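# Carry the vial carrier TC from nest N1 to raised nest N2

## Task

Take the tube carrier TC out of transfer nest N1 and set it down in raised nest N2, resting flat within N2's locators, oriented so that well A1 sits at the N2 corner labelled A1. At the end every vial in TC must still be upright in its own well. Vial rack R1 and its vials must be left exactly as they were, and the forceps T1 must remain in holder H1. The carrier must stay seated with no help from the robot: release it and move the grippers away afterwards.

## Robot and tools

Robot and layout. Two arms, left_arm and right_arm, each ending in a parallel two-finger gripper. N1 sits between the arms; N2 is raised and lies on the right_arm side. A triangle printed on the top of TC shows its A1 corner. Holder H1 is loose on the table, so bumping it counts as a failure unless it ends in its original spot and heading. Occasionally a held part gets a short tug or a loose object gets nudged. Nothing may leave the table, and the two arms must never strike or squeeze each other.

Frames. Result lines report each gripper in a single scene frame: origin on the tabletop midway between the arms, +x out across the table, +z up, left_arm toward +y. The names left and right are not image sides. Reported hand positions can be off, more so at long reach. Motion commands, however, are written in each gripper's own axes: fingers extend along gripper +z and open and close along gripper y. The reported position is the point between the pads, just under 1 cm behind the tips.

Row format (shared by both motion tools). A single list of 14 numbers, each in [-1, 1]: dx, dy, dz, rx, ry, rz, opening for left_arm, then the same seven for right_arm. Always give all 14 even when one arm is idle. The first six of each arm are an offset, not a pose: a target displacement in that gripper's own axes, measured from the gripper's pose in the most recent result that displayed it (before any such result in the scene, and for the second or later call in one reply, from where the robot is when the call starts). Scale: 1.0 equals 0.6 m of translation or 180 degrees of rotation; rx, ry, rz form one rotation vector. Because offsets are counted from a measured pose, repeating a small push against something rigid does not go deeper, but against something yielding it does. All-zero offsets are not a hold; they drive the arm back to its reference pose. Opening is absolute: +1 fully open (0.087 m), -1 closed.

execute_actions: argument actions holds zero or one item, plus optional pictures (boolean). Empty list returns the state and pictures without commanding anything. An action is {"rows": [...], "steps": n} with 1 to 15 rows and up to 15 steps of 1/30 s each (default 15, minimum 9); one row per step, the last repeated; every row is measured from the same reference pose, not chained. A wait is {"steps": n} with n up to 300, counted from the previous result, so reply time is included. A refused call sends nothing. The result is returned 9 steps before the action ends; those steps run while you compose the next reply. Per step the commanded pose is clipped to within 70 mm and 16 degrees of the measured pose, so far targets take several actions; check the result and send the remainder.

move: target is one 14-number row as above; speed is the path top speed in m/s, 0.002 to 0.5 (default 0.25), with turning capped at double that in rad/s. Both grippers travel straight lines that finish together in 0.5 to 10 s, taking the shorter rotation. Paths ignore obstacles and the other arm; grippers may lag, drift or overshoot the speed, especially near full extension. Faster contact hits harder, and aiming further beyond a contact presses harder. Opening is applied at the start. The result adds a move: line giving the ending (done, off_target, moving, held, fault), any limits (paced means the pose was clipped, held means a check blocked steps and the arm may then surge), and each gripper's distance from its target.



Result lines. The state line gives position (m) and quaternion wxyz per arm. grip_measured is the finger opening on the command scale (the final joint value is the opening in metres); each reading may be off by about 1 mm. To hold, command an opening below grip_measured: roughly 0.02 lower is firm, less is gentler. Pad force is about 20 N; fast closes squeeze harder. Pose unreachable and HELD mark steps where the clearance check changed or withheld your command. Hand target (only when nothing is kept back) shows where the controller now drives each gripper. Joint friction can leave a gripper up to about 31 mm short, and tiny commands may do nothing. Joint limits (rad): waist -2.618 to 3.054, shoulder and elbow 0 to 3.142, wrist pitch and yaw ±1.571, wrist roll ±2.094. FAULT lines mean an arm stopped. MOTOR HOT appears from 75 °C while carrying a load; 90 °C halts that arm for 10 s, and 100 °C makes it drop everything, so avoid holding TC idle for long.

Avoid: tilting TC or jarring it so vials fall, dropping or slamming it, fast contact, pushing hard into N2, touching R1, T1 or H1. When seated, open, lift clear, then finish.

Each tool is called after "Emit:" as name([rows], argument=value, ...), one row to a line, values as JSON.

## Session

Emit:
execute_actions(actions=[])

Scene clock: 0.00 s of 12600.00 s.
left_arm: end_effector_position=(+0.4309, +0.3260, +0.3713) grip_measured=+0.992 end_effector_quat_wxyz=(-0.334, +0.626, -0.560, +0.428) | right_arm: end_effector_position=(+0.3955, +0.0554, +0.2464) grip_measured=+0.983 end_effector_quat_wxyz=(+0.598, +0.121, +0.781, +0.137)
Joint positions: left_arm=[ 0.081  1.551  1.675 -0.553  0.136 -1.687  0.087] | right_arm=[ 0.926  1.898  1.614 -0.061  0.748  0.62   0.087]
Joint velocities: left_arm=[-0.002  0.002 -0.032 -0.022 -0.022  0.022  0.   ] | right_arm=[-0.002 -0.007 -0.017 -0.051 -0.037  0.022  0.   ]
Hand target (left_arm): +0.431, +0.326, +0.371; -0.334, +0.626, -0.560, +0.428
Hand target (right_arm): +0.395, +0.055, +0.246; +0.598, +0.121, +0.781, +0.137

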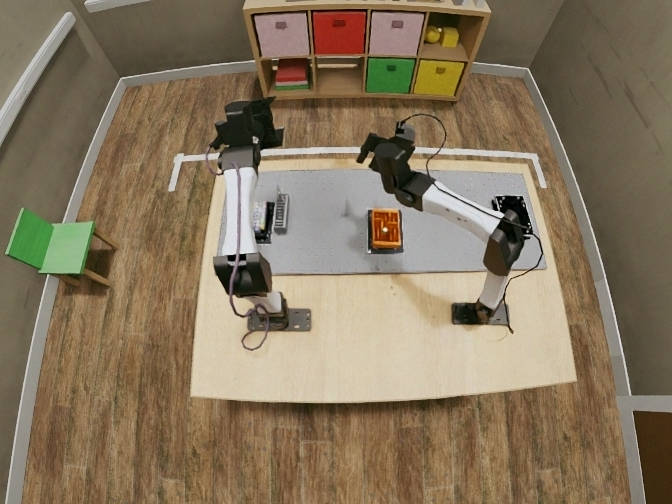

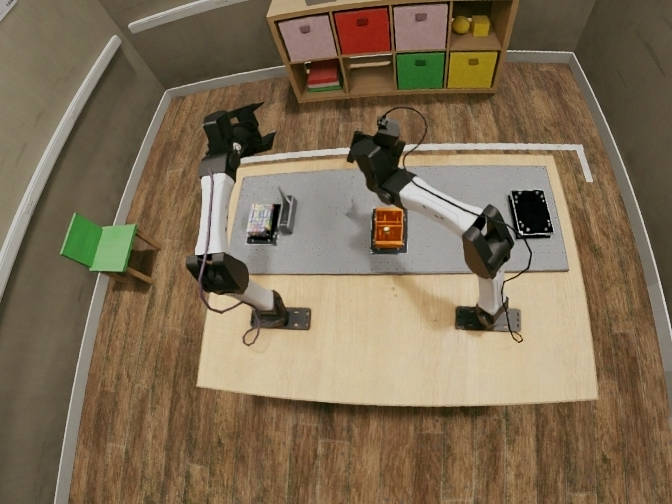

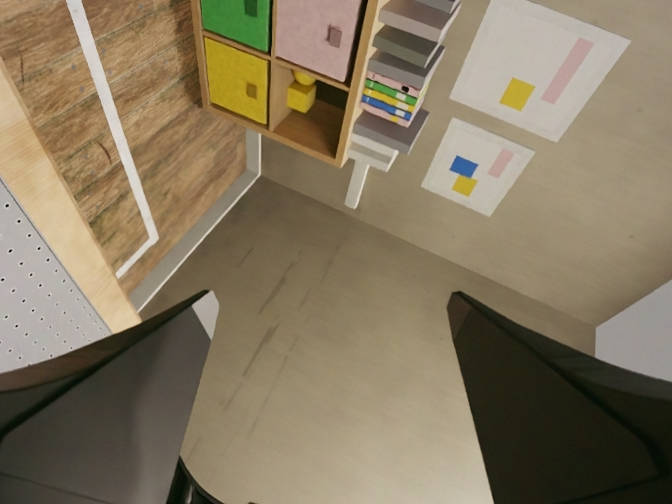

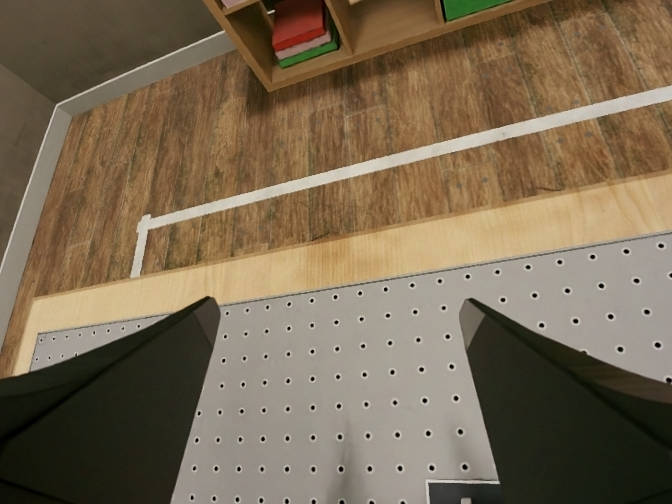

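Emit:
move(target=[0,0,0,0,0,0,1,0.255,-0.146,-0.222,0.094,0.411,-0.083,1], speed=0.3)

Emit:
zoom_image(camera="cam_head_right", region=[495, 175, 565, 245])

Scene clock: 3.37 s of 12600.00 s.
left_arm: end_effector_position=(+0.4309, +0.3260, +0.3713) grip_measured=+0.992 end_effector_quat_wxyz=(-0.334, +0.626, -0.560, +0.428) | right_arm: end_effector_position=(+0.2245, +0.0206, +0.1097) grip_measured=+0.983 end_effector_quat_wxyz=(+0.008, -0.006, +1.000, +0.003)
Joint positions: left_arm=[ 0.081  1.551  1.675 -0.553  0.136 -1.687  0.087] | right_arm=[ 0.868  2.265  2.198 -1.488  0.008  0.781  0.087]
Joint velocities: left_arm=[-0.002 -0.017  0.002  0.022 -0.051  0.066 -0.001] | right_arm=[-0.002  0.012 -0.007 -0.022  0.007 -0.022 -0.   ]
Hand target (left_arm): +0.431, +0.326, +0.371; -0.334, +0.626, -0.560, +0.428
Hand target (right_arm): +0.226, +0.020, +0.110; +0.001, -0.005, +1.000, +0.004
Off the commanded pose (left_arm): 0.000 m, 0 deg.
Off the commanded pose (right_arm): 0.002 m, 1 deg.
Kept back: nothing.
move: done

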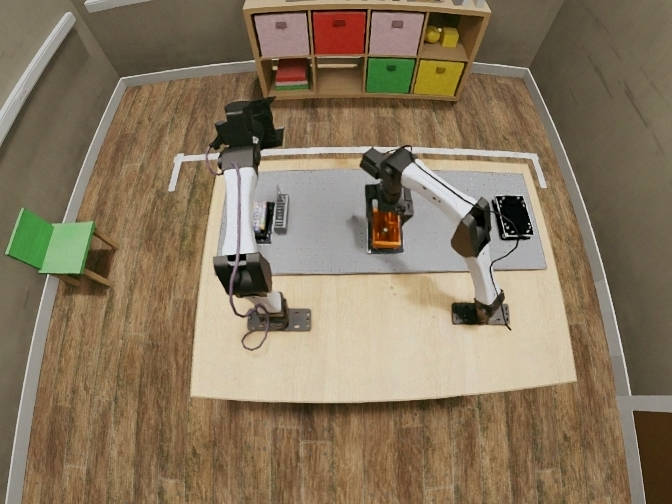

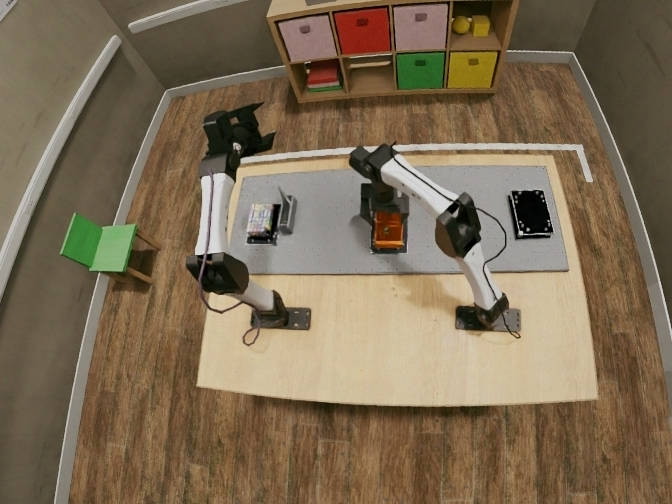

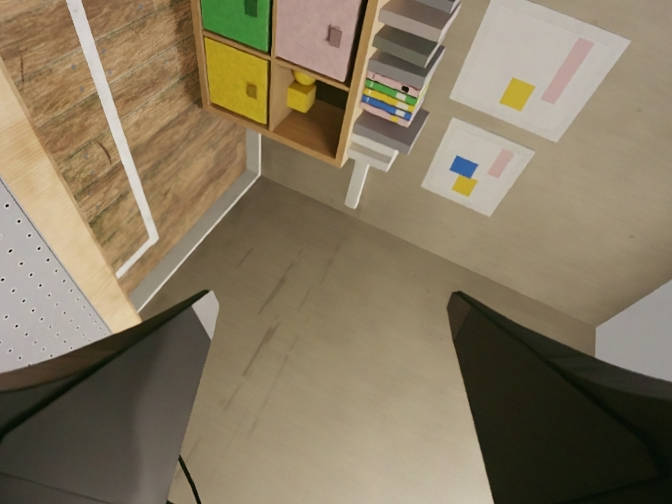

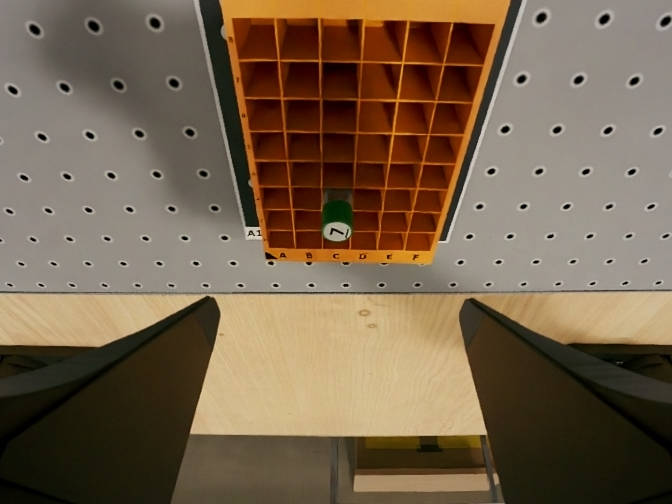

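Region (495, 175, 565, 245) of cam_head_right's 672x504 image, scaled by 7.200, with more detail than that image has.

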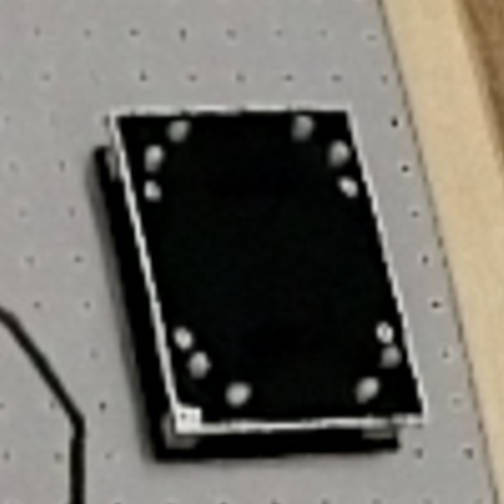

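Emit:
move(target=[0,0,0,0,0,0,1,-0.005,-0.014,0.075,0,0.003,0.005,1], speed=0.07)

Scene clock: 4.83 s of 12600.00 s.
left_arm: end_effector_position=(+0.4309, +0.3260, +0.3713) grip_measured=+0.992 end_effector_quat_wxyz=(-0.334, +0.626, -0.560, +0.428) | right_arm: end_effector_position=(+0.2262, +0.0137, +0.0614) grip_measured=+0.983 end_effector_quat_wxyz=(-0.000, +0.000, +1.000, -0.005)
Joint positions: left_arm=[ 0.081  1.551  1.675 -0.553  0.136 -1.687  0.087] | right_arm=[ 0.852  2.256  1.988 -1.31   0.006  0.778  0.087]
Joint velocities: left_arm=[-0.012 -0.007 -0.007  0.051  0.037 -0.007  0.   ] | right_arm=[-0.002 -0.007  0.002 -0.037  0.037 -0.081  0.   ]
Hand target (left_arm): +0.431, +0.326, +0.371; -0.334, +0.626, -0.560, +0.428
Hand target (right_arm): +0.228, +0.012, +0.065; +0.003, +0.002, +1.000, +0.003
Off the commanded pose (left_arm): 0.000 m, 0 deg.
Off the commanded pose (right_arm): 0.004 m, 1 deg.
Kept back: nothing.
move: done

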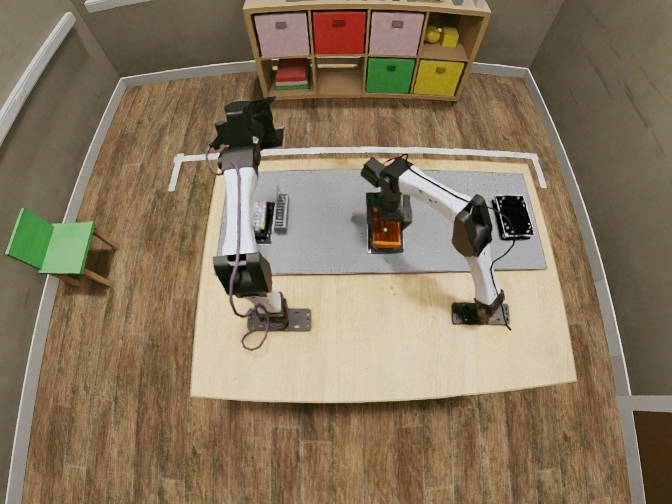

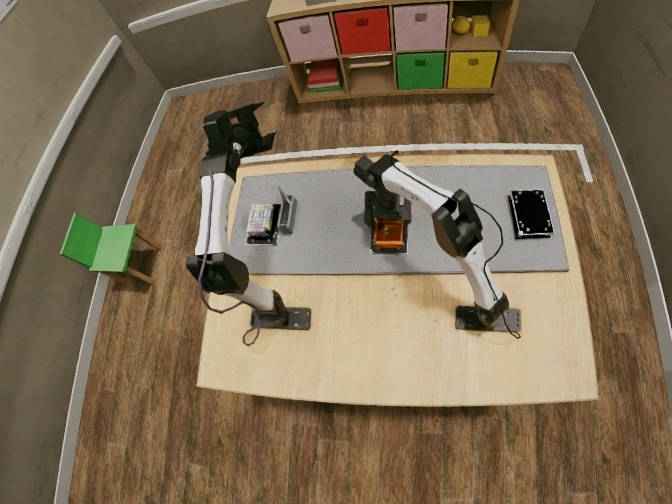

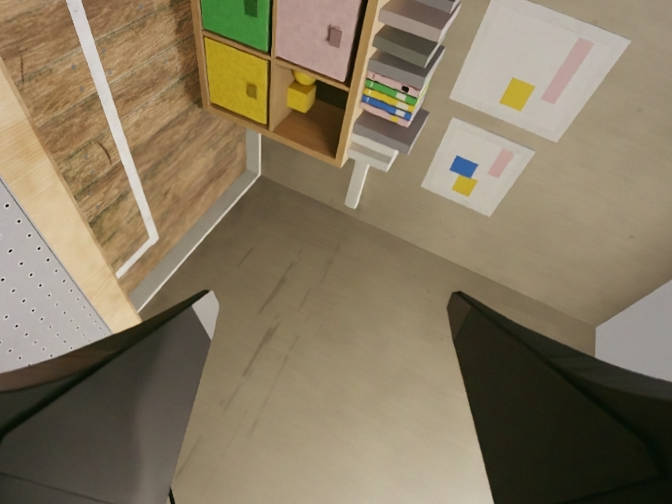

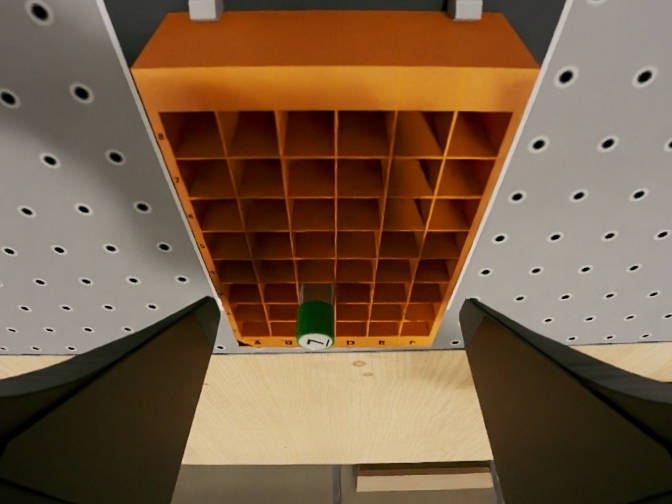

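Aligned.

Emit:
move(target=[0,0,0,0,0,0,1,0,0,0.052,-0.003,0,0,1], speed=0.04)

Emit:
move(target=[0,0,0,0,0,0,1,0,0,0,0,0,0,0.86])

Scene clock: 6.13 s of 12600.00 s.
left_arm: end_effector_position=(+0.4309, +0.3260, +0.3713) grip_measured=+0.992 end_effector_quat_wxyz=(-0.334, +0.626, -0.560, +0.428) | right_arm: end_effector_position=(+0.2267, +0.0145, +0.0359) grip_measured=+0.983 end_effector_quat_wxyz=(+0.003, +0.001, +1.000, -0.001)
Joint positions: left_arm=[ 0.081  1.551  1.675 -0.553  0.136 -1.687  0.087] | right_arm=[ 0.852  2.256  1.888 -1.199  0.005  0.778  0.087]
Joint velocities: left_arm=[ 0.007 -0.002  0.002 -0.095  0.051  0.037  0.001] | right_arm=[-0.012 -0.007 -0.022  0.081 -0.051  0.051 -0.   ]
Hand target (left_arm): +0.431, +0.326, +0.371; -0.334, +0.626, -0.560, +0.428
Hand target (right_arm): +0.226, +0.013, +0.030; -0.001, +0.001, +1.000, -0.001
Off the commanded pose (left_arm): 0.000 m, 0 deg.
Off the commanded pose (right_arm): 0.006 m, 0 deg.
Kept back: nothing.
move: done

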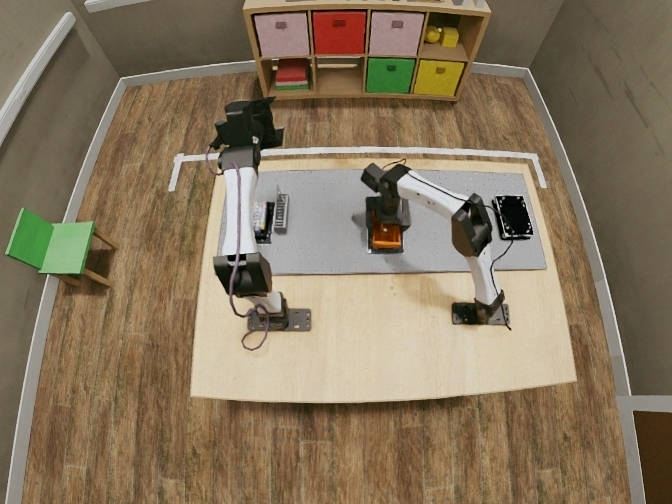

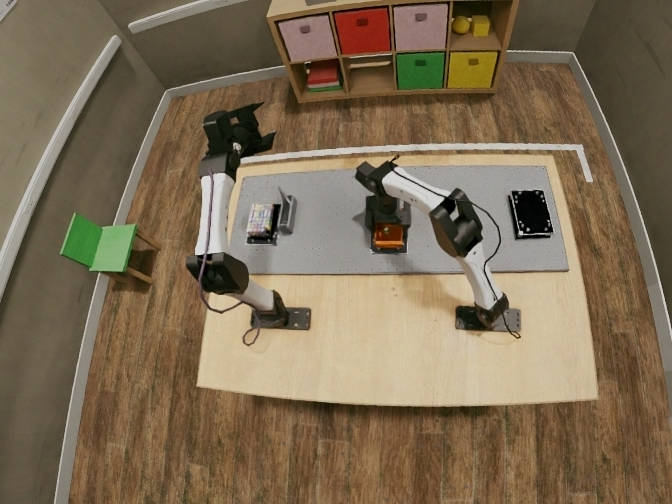

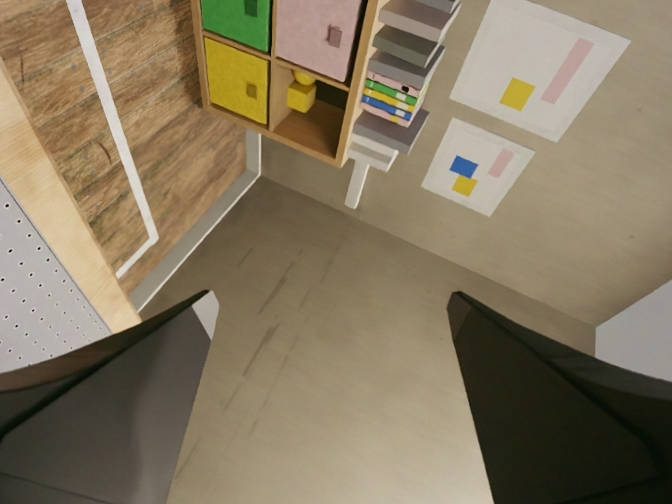

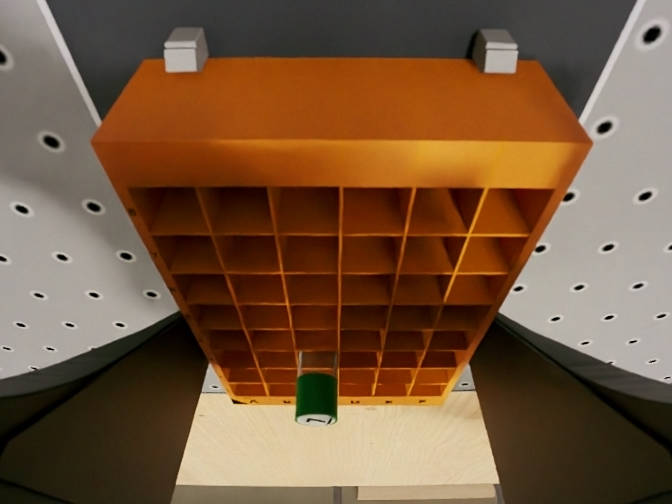

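Scene clock: 6.63 s of 12600.00 s.
left_arm: end_effector_position=(+0.4309, +0.3260, +0.3713) grip_measured=+0.992 end_effector_quat_wxyz=(-0.334, +0.626, -0.560, +0.428) | right_arm: end_effector_position=(+0.2268, +0.0145, +0.0359) grip_measured=+0.928 end_effector_quat_wxyz=(+0.003, +0.001, +1.000, -0.000)
Joint positions: left_arm=[ 0.081  1.551  1.675 -0.553  0.136 -1.687  0.087] | right_arm=[ 0.852  2.256  1.888 -1.198  0.005  0.778  0.084]
Joint velocities: left_arm=[-0.017 -0.002 -0.007  0.037 -0.037  0.066  0.001] | right_arm=[ 0.012  0.017  0.007 -0.051 -0.066 -0.007  0.   ]
Hand target (left_arm): +0.431, +0.326, +0.371; -0.334, +0.626, -0.560, +0.428
Hand target (right_arm): +0.227, +0.015, +0.036; +0.003, +0.001, +1.000, -0.000
Off the commanded pose (left_arm): 0.000 m, 0 deg.
Off the commanded pose (right_arm): 0.000 m, 0 deg.
Kept back: nothing.
move: done

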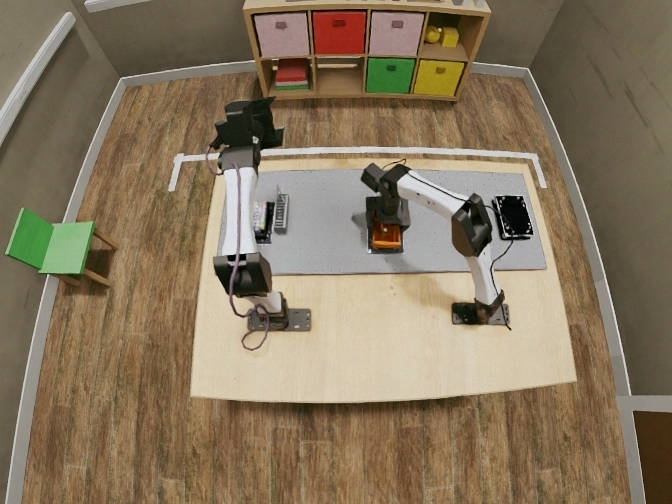

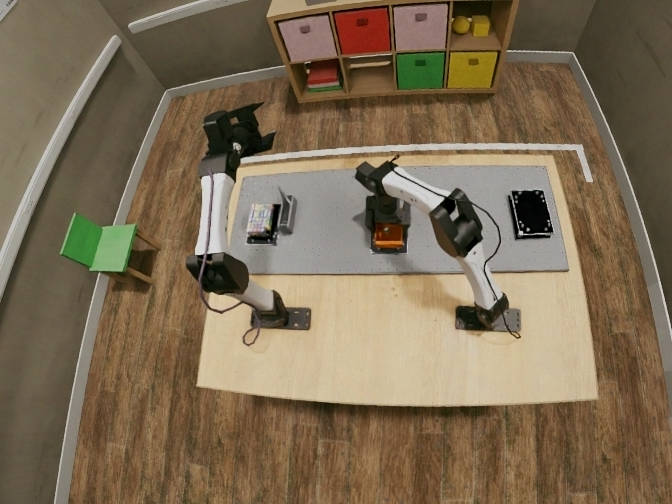

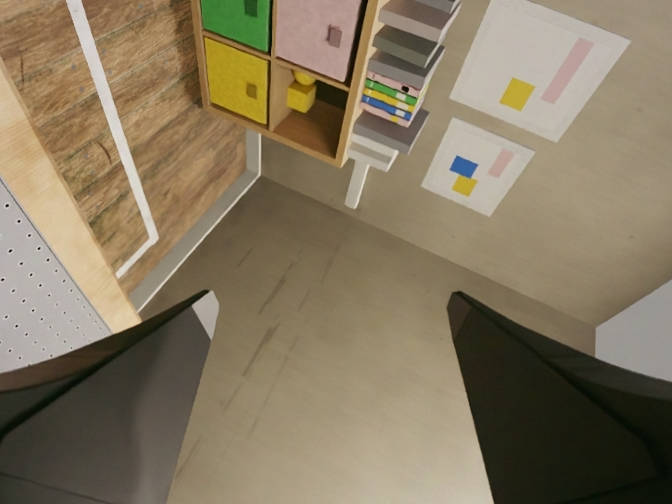

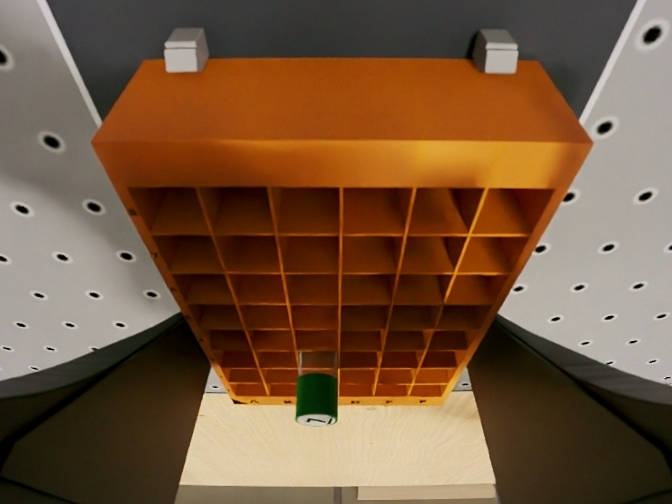

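Emit:
move(target=[0,0,0,0,0,0,1,0,0,-0.13,0,0,0,0.88], speed=0.08)

Emit:
move(target=[0,0,0,0,0,0,1,-0.087,-0.795,0.01,0,0,-0.008,0.88], speed=0.18)

Scene clock: 8.43 s of 12600.00 s.
left_arm: end_effector_position=(+0.4309, +0.3260, +0.3713) grip_measured=+0.992 end_effector_quat_wxyz=(-0.334, +0.626, -0.560, +0.428) | right_arm: end_effector_position=(+0.2269, +0.0146, +0.1144) grip_measured=+0.928 end_effector_quat_wxyz=(+0.007, +0.001, +1.000, +0.003)
Joint positions: left_arm=[ 0.081  1.551  1.675 -0.553  0.136 -1.687  0.087] | right_arm=[ 0.852  2.256  2.202 -1.503  0.005  0.779  0.084]
Joint velocities: left_arm=[ 0.007  0.002  0.002 -0.022  0.007 -0.037  0.   ] | right_arm=[-0.007  0.037 -0.002 -0.095 -0.022  0.066 -0.   ]
Hand target (left_arm): +0.431, +0.326, +0.371; -0.334, +0.626, -0.560, +0.428
Hand target (right_arm): +0.227, +0.015, +0.114; +0.004, +0.001, +1.000, -0.000
Off the commanded pose (left_arm): 0.000 m, 0 deg.
Off the commanded pose (right_arm): 0.001 m, 1 deg.
Kept back: nothing.
move: done

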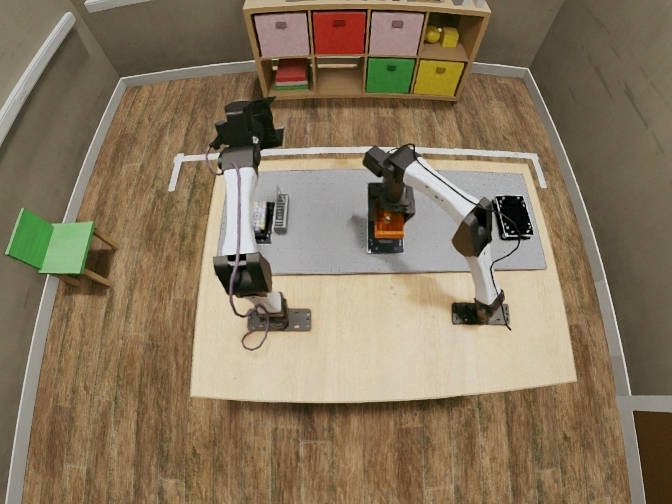

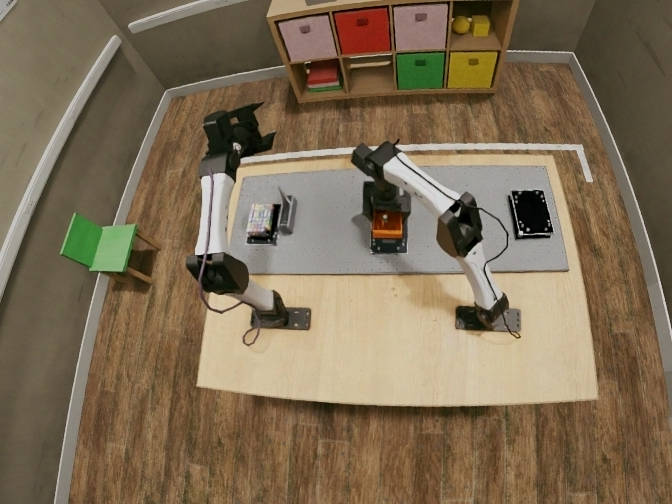

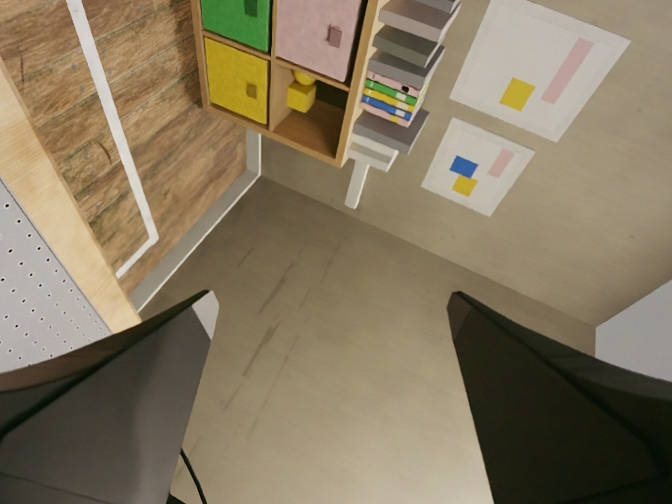

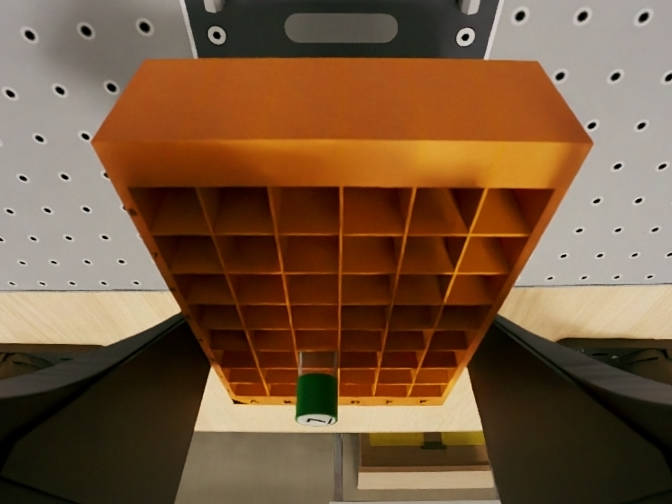

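Scene clock: 11.67 s of 12600.00 s.
left_arm: end_effector_position=(+0.4309, +0.3260, +0.3713) grip_measured=+0.992 end_effector_quat_wxyz=(-0.334, +0.626, -0.560, +0.428) | right_arm: end_effector_position=(+0.2719, -0.4653, +0.1058) grip_measured=+0.928 end_effector_quat_wxyz=(+0.007, -0.007, +1.000, -0.006)
Joint positions: left_arm=[ 0.081  1.551  1.675 -0.553  0.136 -1.687  0.087] | right_arm=[-0.371  2.046  1.837 -1.342  0.005 -0.461  0.084]
Joint velocities: left_arm=[ 0.017 -0.002 -0.002  0.037 -0.081  0.037 -0.001] | right_arm=[ 0.002  0.002 -0.002 -0.037  0.051  0.022 -0.   ]
Hand target (left_arm): +0.431, +0.326, +0.371; -0.334, +0.626, -0.560, +0.428
Hand target (right_arm): +0.274, -0.465, +0.107; +0.006, -0.012, +1.000, -0.002
Off the commanded pose (left_arm): 0.000 m, 0 deg.
Off the commanded pose (right_arm): 0.007 m, 1 deg.
Kept back: nothing.
move: done

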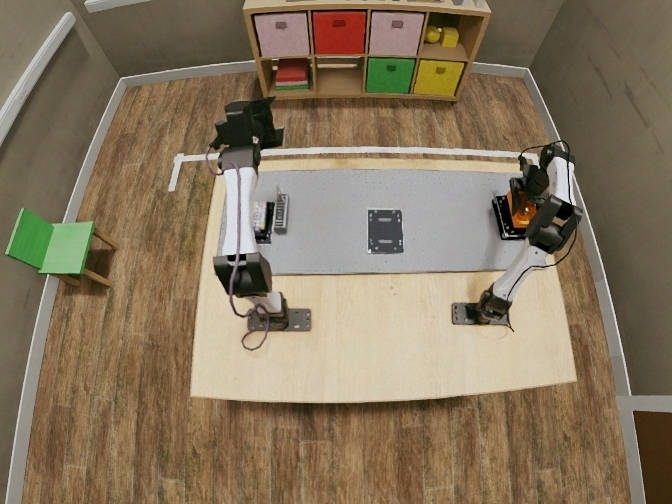

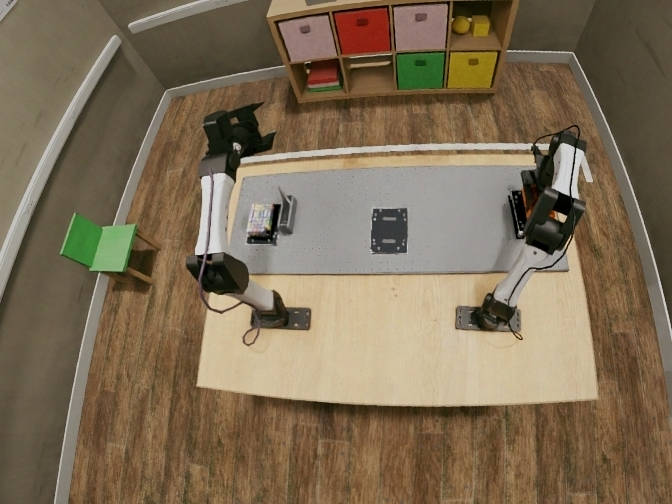

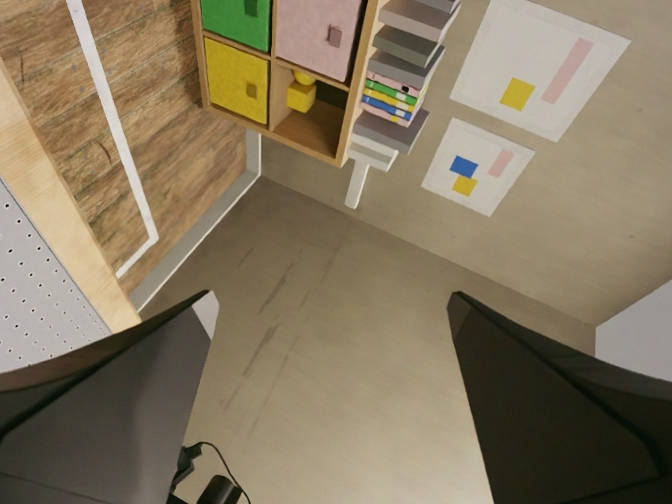

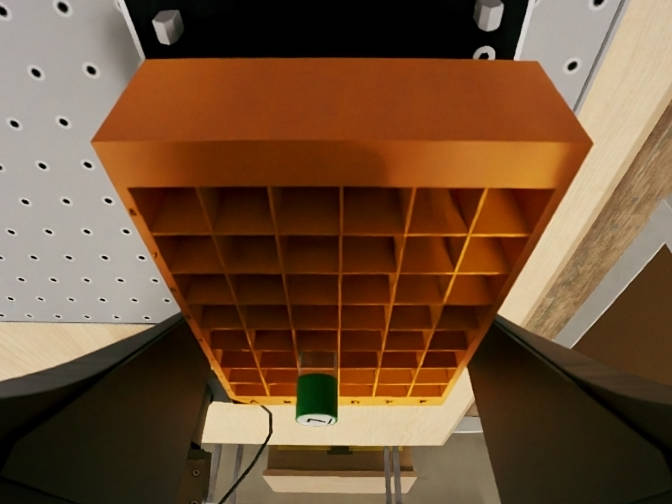

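Emit:
move(target=[0,0,0,0,0,0,1,-0.015,0.003,0.026,-0.003,0,-0.017,0.88], speed=0.04)

Scene clock: 14.43 s of 12600.00 s.
left_arm: end_effector_position=(+0.4309, +0.3260, +0.3713) grip_measured=+0.992 end_effector_quat_wxyz=(-0.334, +0.626, -0.560, +0.428) | right_arm: end_effector_position=(+0.2794, -0.4673, +0.0980) grip_measured=+0.928 end_effector_quat_wxyz=(+0.011, -0.027, +1.000, -0.008)
Joint positions: left_arm=[ 0.081  1.551  1.675 -0.553  0.136 -1.687  0.087] | right_arm=[-0.364  2.067  1.837 -1.314  0.005 -0.493  0.084]
Joint velocities: left_arm=[-0.002  0.002  0.022  0.066 -0.007  0.022 -0.001] | right_arm=[-0.002  0.012 -0.002  0.051  0.037  0.007 -0.   ]
Hand target (left_arm): +0.431, +0.326, +0.371; -0.334, +0.626, -0.560, +0.428
Hand target (right_arm): +0.281, -0.464, +0.090; +0.007, -0.034, +0.999, -0.002
Off the commanded pose (left_arm): 0.000 m, 0 deg.
Off the commanded pose (right_arm): 0.009 m, 1 deg.
Kept back: nothing.
move: done

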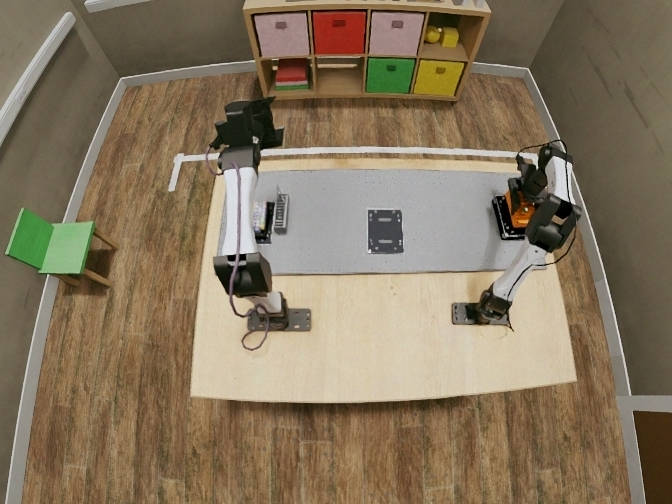

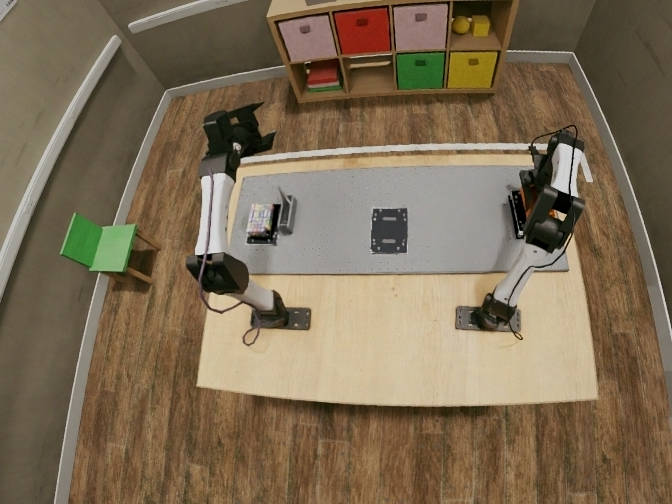

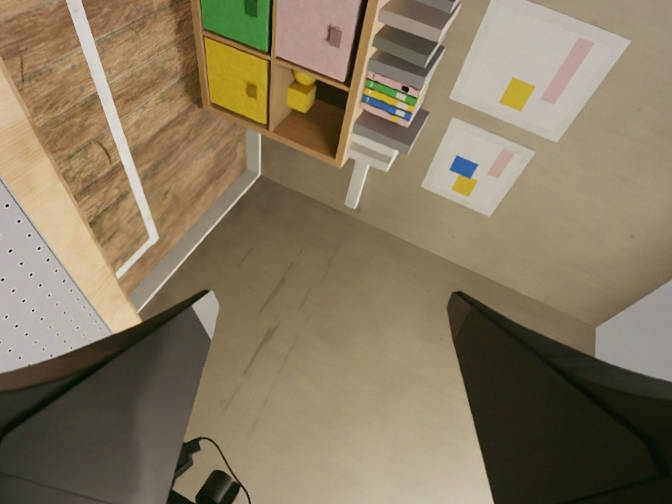

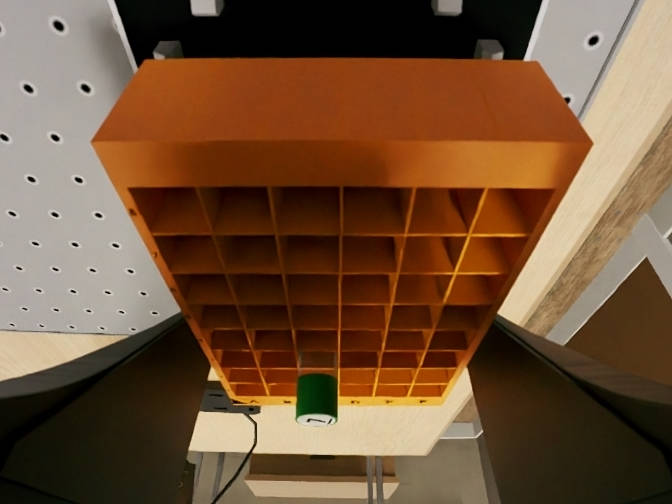

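Emit:
move(target=[0,0,0,0,0,0,1,0.002,0.011,0.024,-0.005,0.005,-0.003,0.88], speed=0.03)

Scene clock: 15.50 s of 12600.00 s.
left_arm: end_effector_position=(+0.4309, +0.3260, +0.3713) grip_measured=+0.992 end_effector_quat_wxyz=(-0.334, +0.626, -0.560, +0.428) | right_arm: end_effector_position=(+0.2764, -0.4659, +0.0901) grip_measured=+0.928 end_effector_quat_wxyz=(+0.005, -0.027, +1.000, -0.005)
Joint positions: left_arm=[ 0.081  1.551  1.675 -0.553  0.136 -1.687  0.087] | right_arm=[-0.364  2.067  1.803 -1.294  0.005 -0.494  0.084]
Joint velocities: left_arm=[ 0.002 -0.022 -0.012 -0.095  0.022  0.007  0.   ] | right_arm=[-0.007 -0.002 -0.002  0.11  -0.037 -0.037 -0.   ]
Hand target (left_arm): +0.431, +0.326, +0.371; -0.334, +0.626, -0.560, +0.428
Hand target (right_arm): +0.278, -0.461, +0.084; +0.003, -0.032, +0.999, -0.001
Off the commanded pose (left_arm): 0.000 m, 0 deg.
Off the commanded pose (right_arm): 0.008 m, 1 deg.
Kept back: nothing.
move: done

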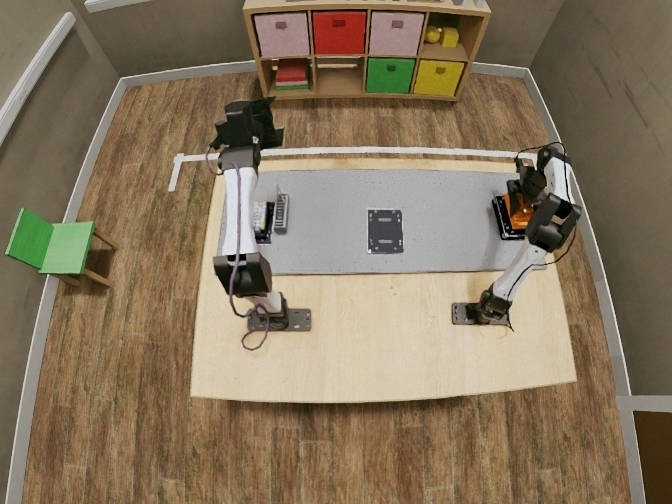

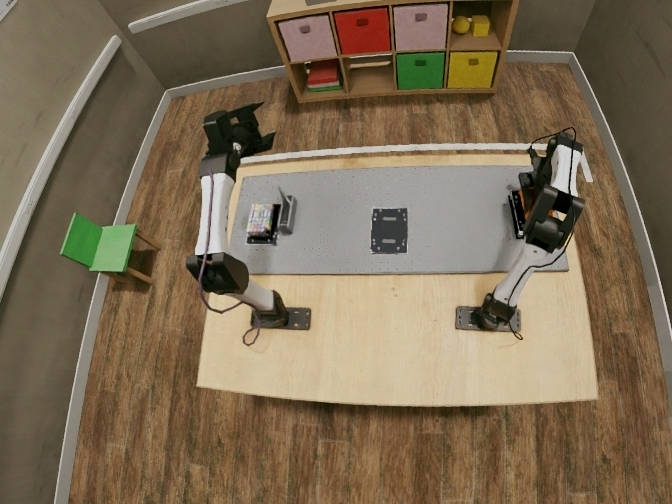

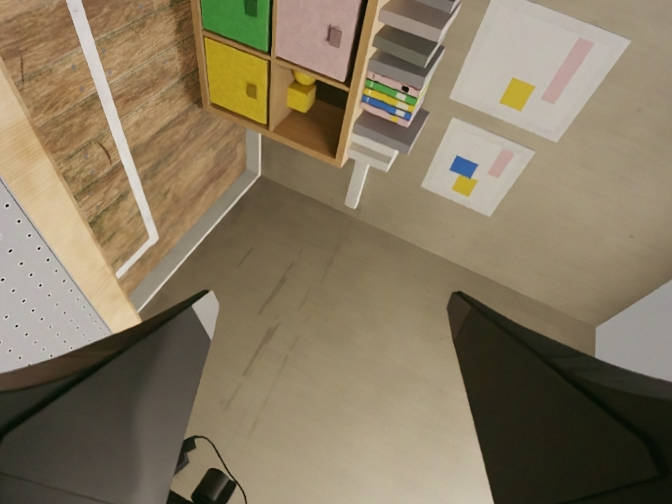

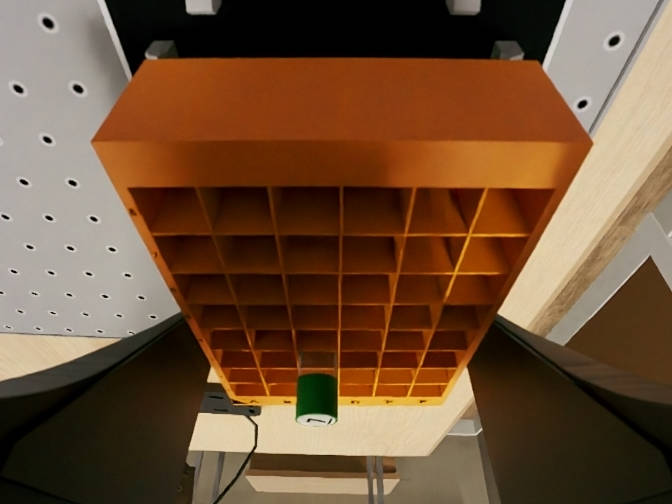

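Emit:
move(target=[0,0,0,0,0,0,1,-0.006,0.012,0.024,-0.003,0,0,0.88], speed=0.03)

Scene clock: 18.37 s of 12600.00 s.
left_arm: end_effector_position=(+0.4309, +0.3260, +0.3713) grip_measured=+0.992 end_effector_quat_wxyz=(-0.334, +0.626, -0.560, +0.428) | right_arm: end_effector_position=(+0.2790, -0.4629, +0.0825) grip_measured=+0.928 end_effector_quat_wxyz=(+0.007, -0.027, +1.000, -0.006)
Joint positions: left_arm=[ 0.081  1.551  1.675 -0.553  0.136 -1.687  0.087] | right_arm=[-0.355  2.067  1.774 -1.259  0.005 -0.484  0.084]
Joint velocities: left_arm=[ 0.012  0.007  0.007  0.037 -0.037  0.007 -0.   ] | right_arm=[-0.007  0.002 -0.007  0.022  0.037  0.081  0.   ]
Hand target (left_arm): +0.431, +0.326, +0.371; -0.334, +0.626, -0.560, +0.428
Hand target (right_arm): +0.280, -0.458, +0.076; +0.005, -0.027, +1.000, -0.001
Off the commanded pose (left_arm): 0.000 m, 0 deg.
Off the commanded pose (right_arm): 0.008 m, 1 deg.
Kept back: nothing.
move: done

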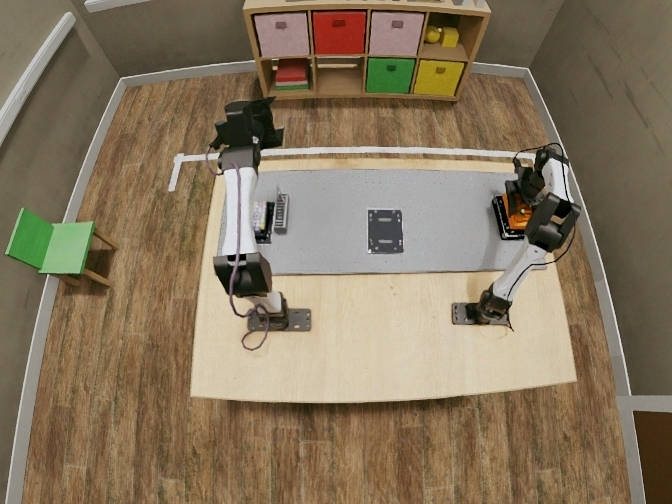

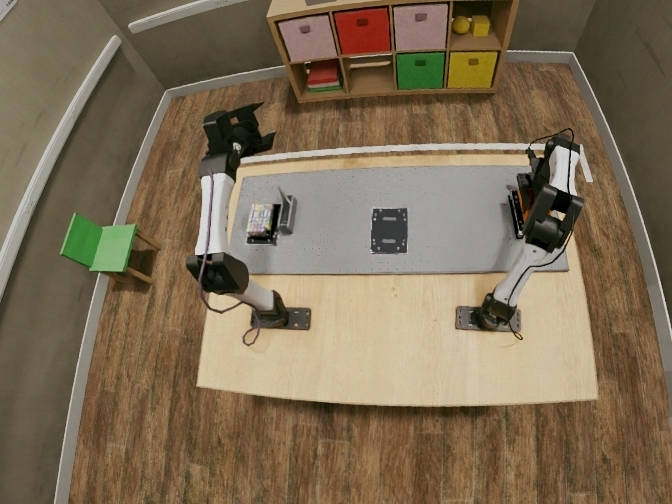

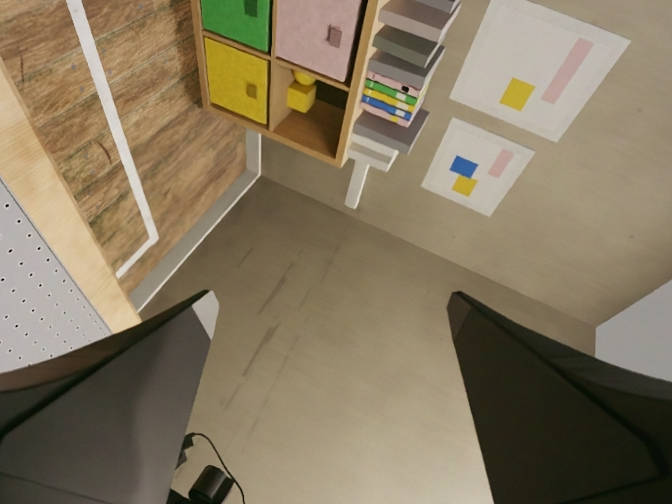

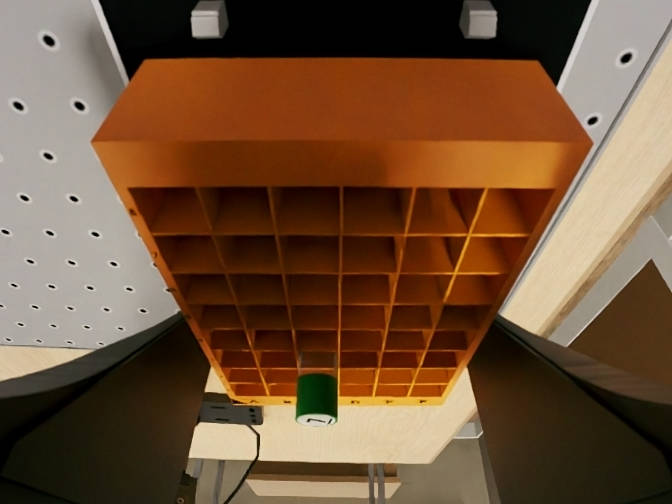

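Emit:
move(target=[0,0,0,0,0,0,1,0.003,0.001,0.036,-0.003,0.003,0,0.88], speed=0.025)

Scene clock: 19.73 s of 12600.00 s.
left_arm: end_effector_position=(+0.4309, +0.3260, +0.3713) grip_measured=+0.992 end_effector_quat_wxyz=(-0.334, +0.626, -0.560, +0.428) | right_arm: end_effector_position=(+0.2790, -0.4634, +0.0703) grip_measured=+0.928 end_effector_quat_wxyz=(+0.009, -0.029, +1.000, -0.008)
Joint positions: left_arm=[ 0.081  1.551  1.675 -0.553  0.136 -1.687  0.087] | right_arm=[-0.355  2.067  1.726 -1.207  0.006 -0.488  0.084]
Joint velocities: left_arm=[-0.007 -0.002  0.002 -0.022  0.022  0.007 -0.   ] | right_arm=[ 0.002 -0.012 -0.007  0.022  0.051 -0.007 -0.001]
Hand target (left_arm): +0.431, +0.326, +0.371; -0.334, +0.626, -0.560, +0.428
Hand target (right_arm): +0.277, -0.462, +0.061; +0.002, -0.027, +1.000, -0.002
Off the commanded pose (left_arm): 0.000 m, 0 deg.
Off the commanded pose (right_arm): 0.010 m, 1 deg.
Kept back: nothing.
move: done

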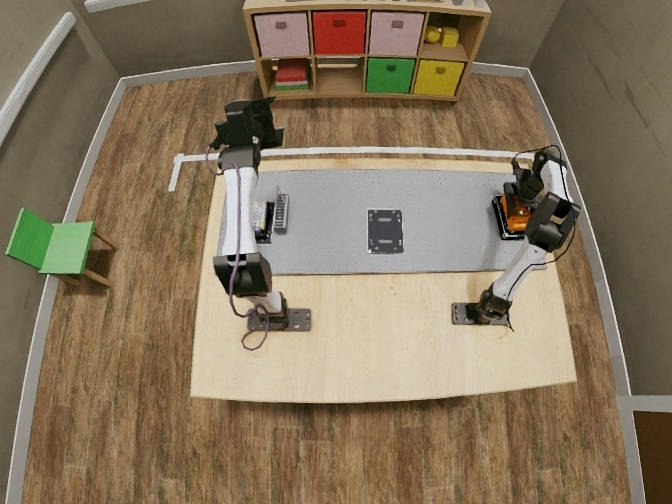

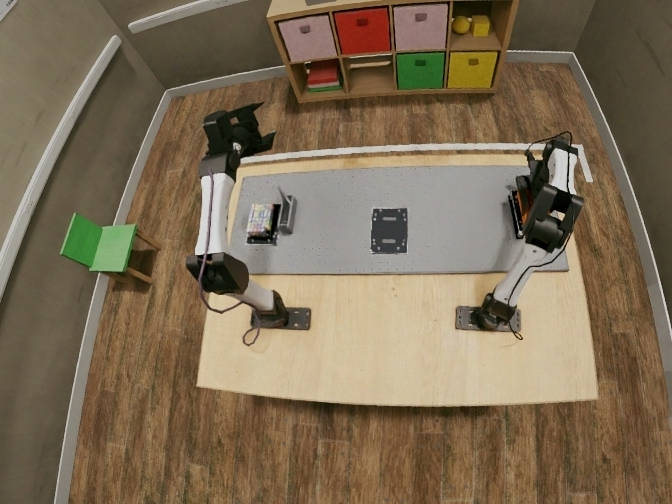

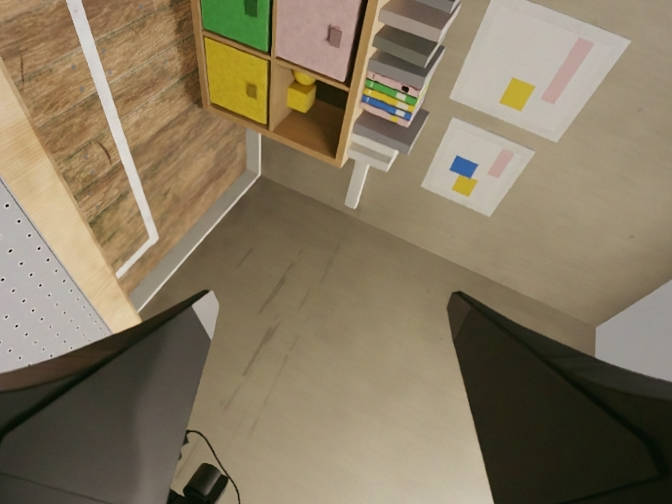

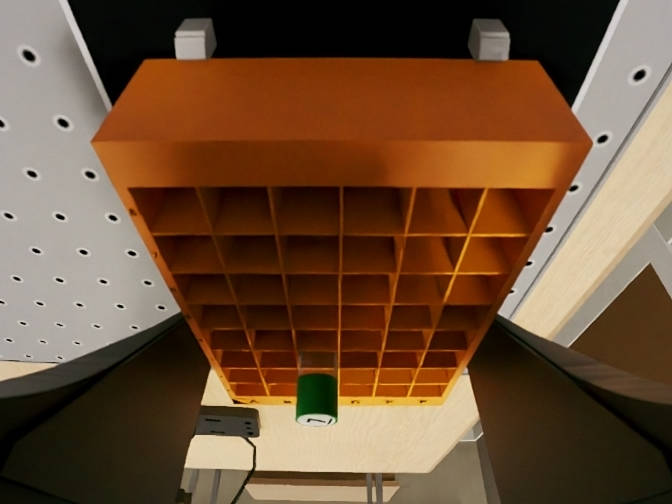

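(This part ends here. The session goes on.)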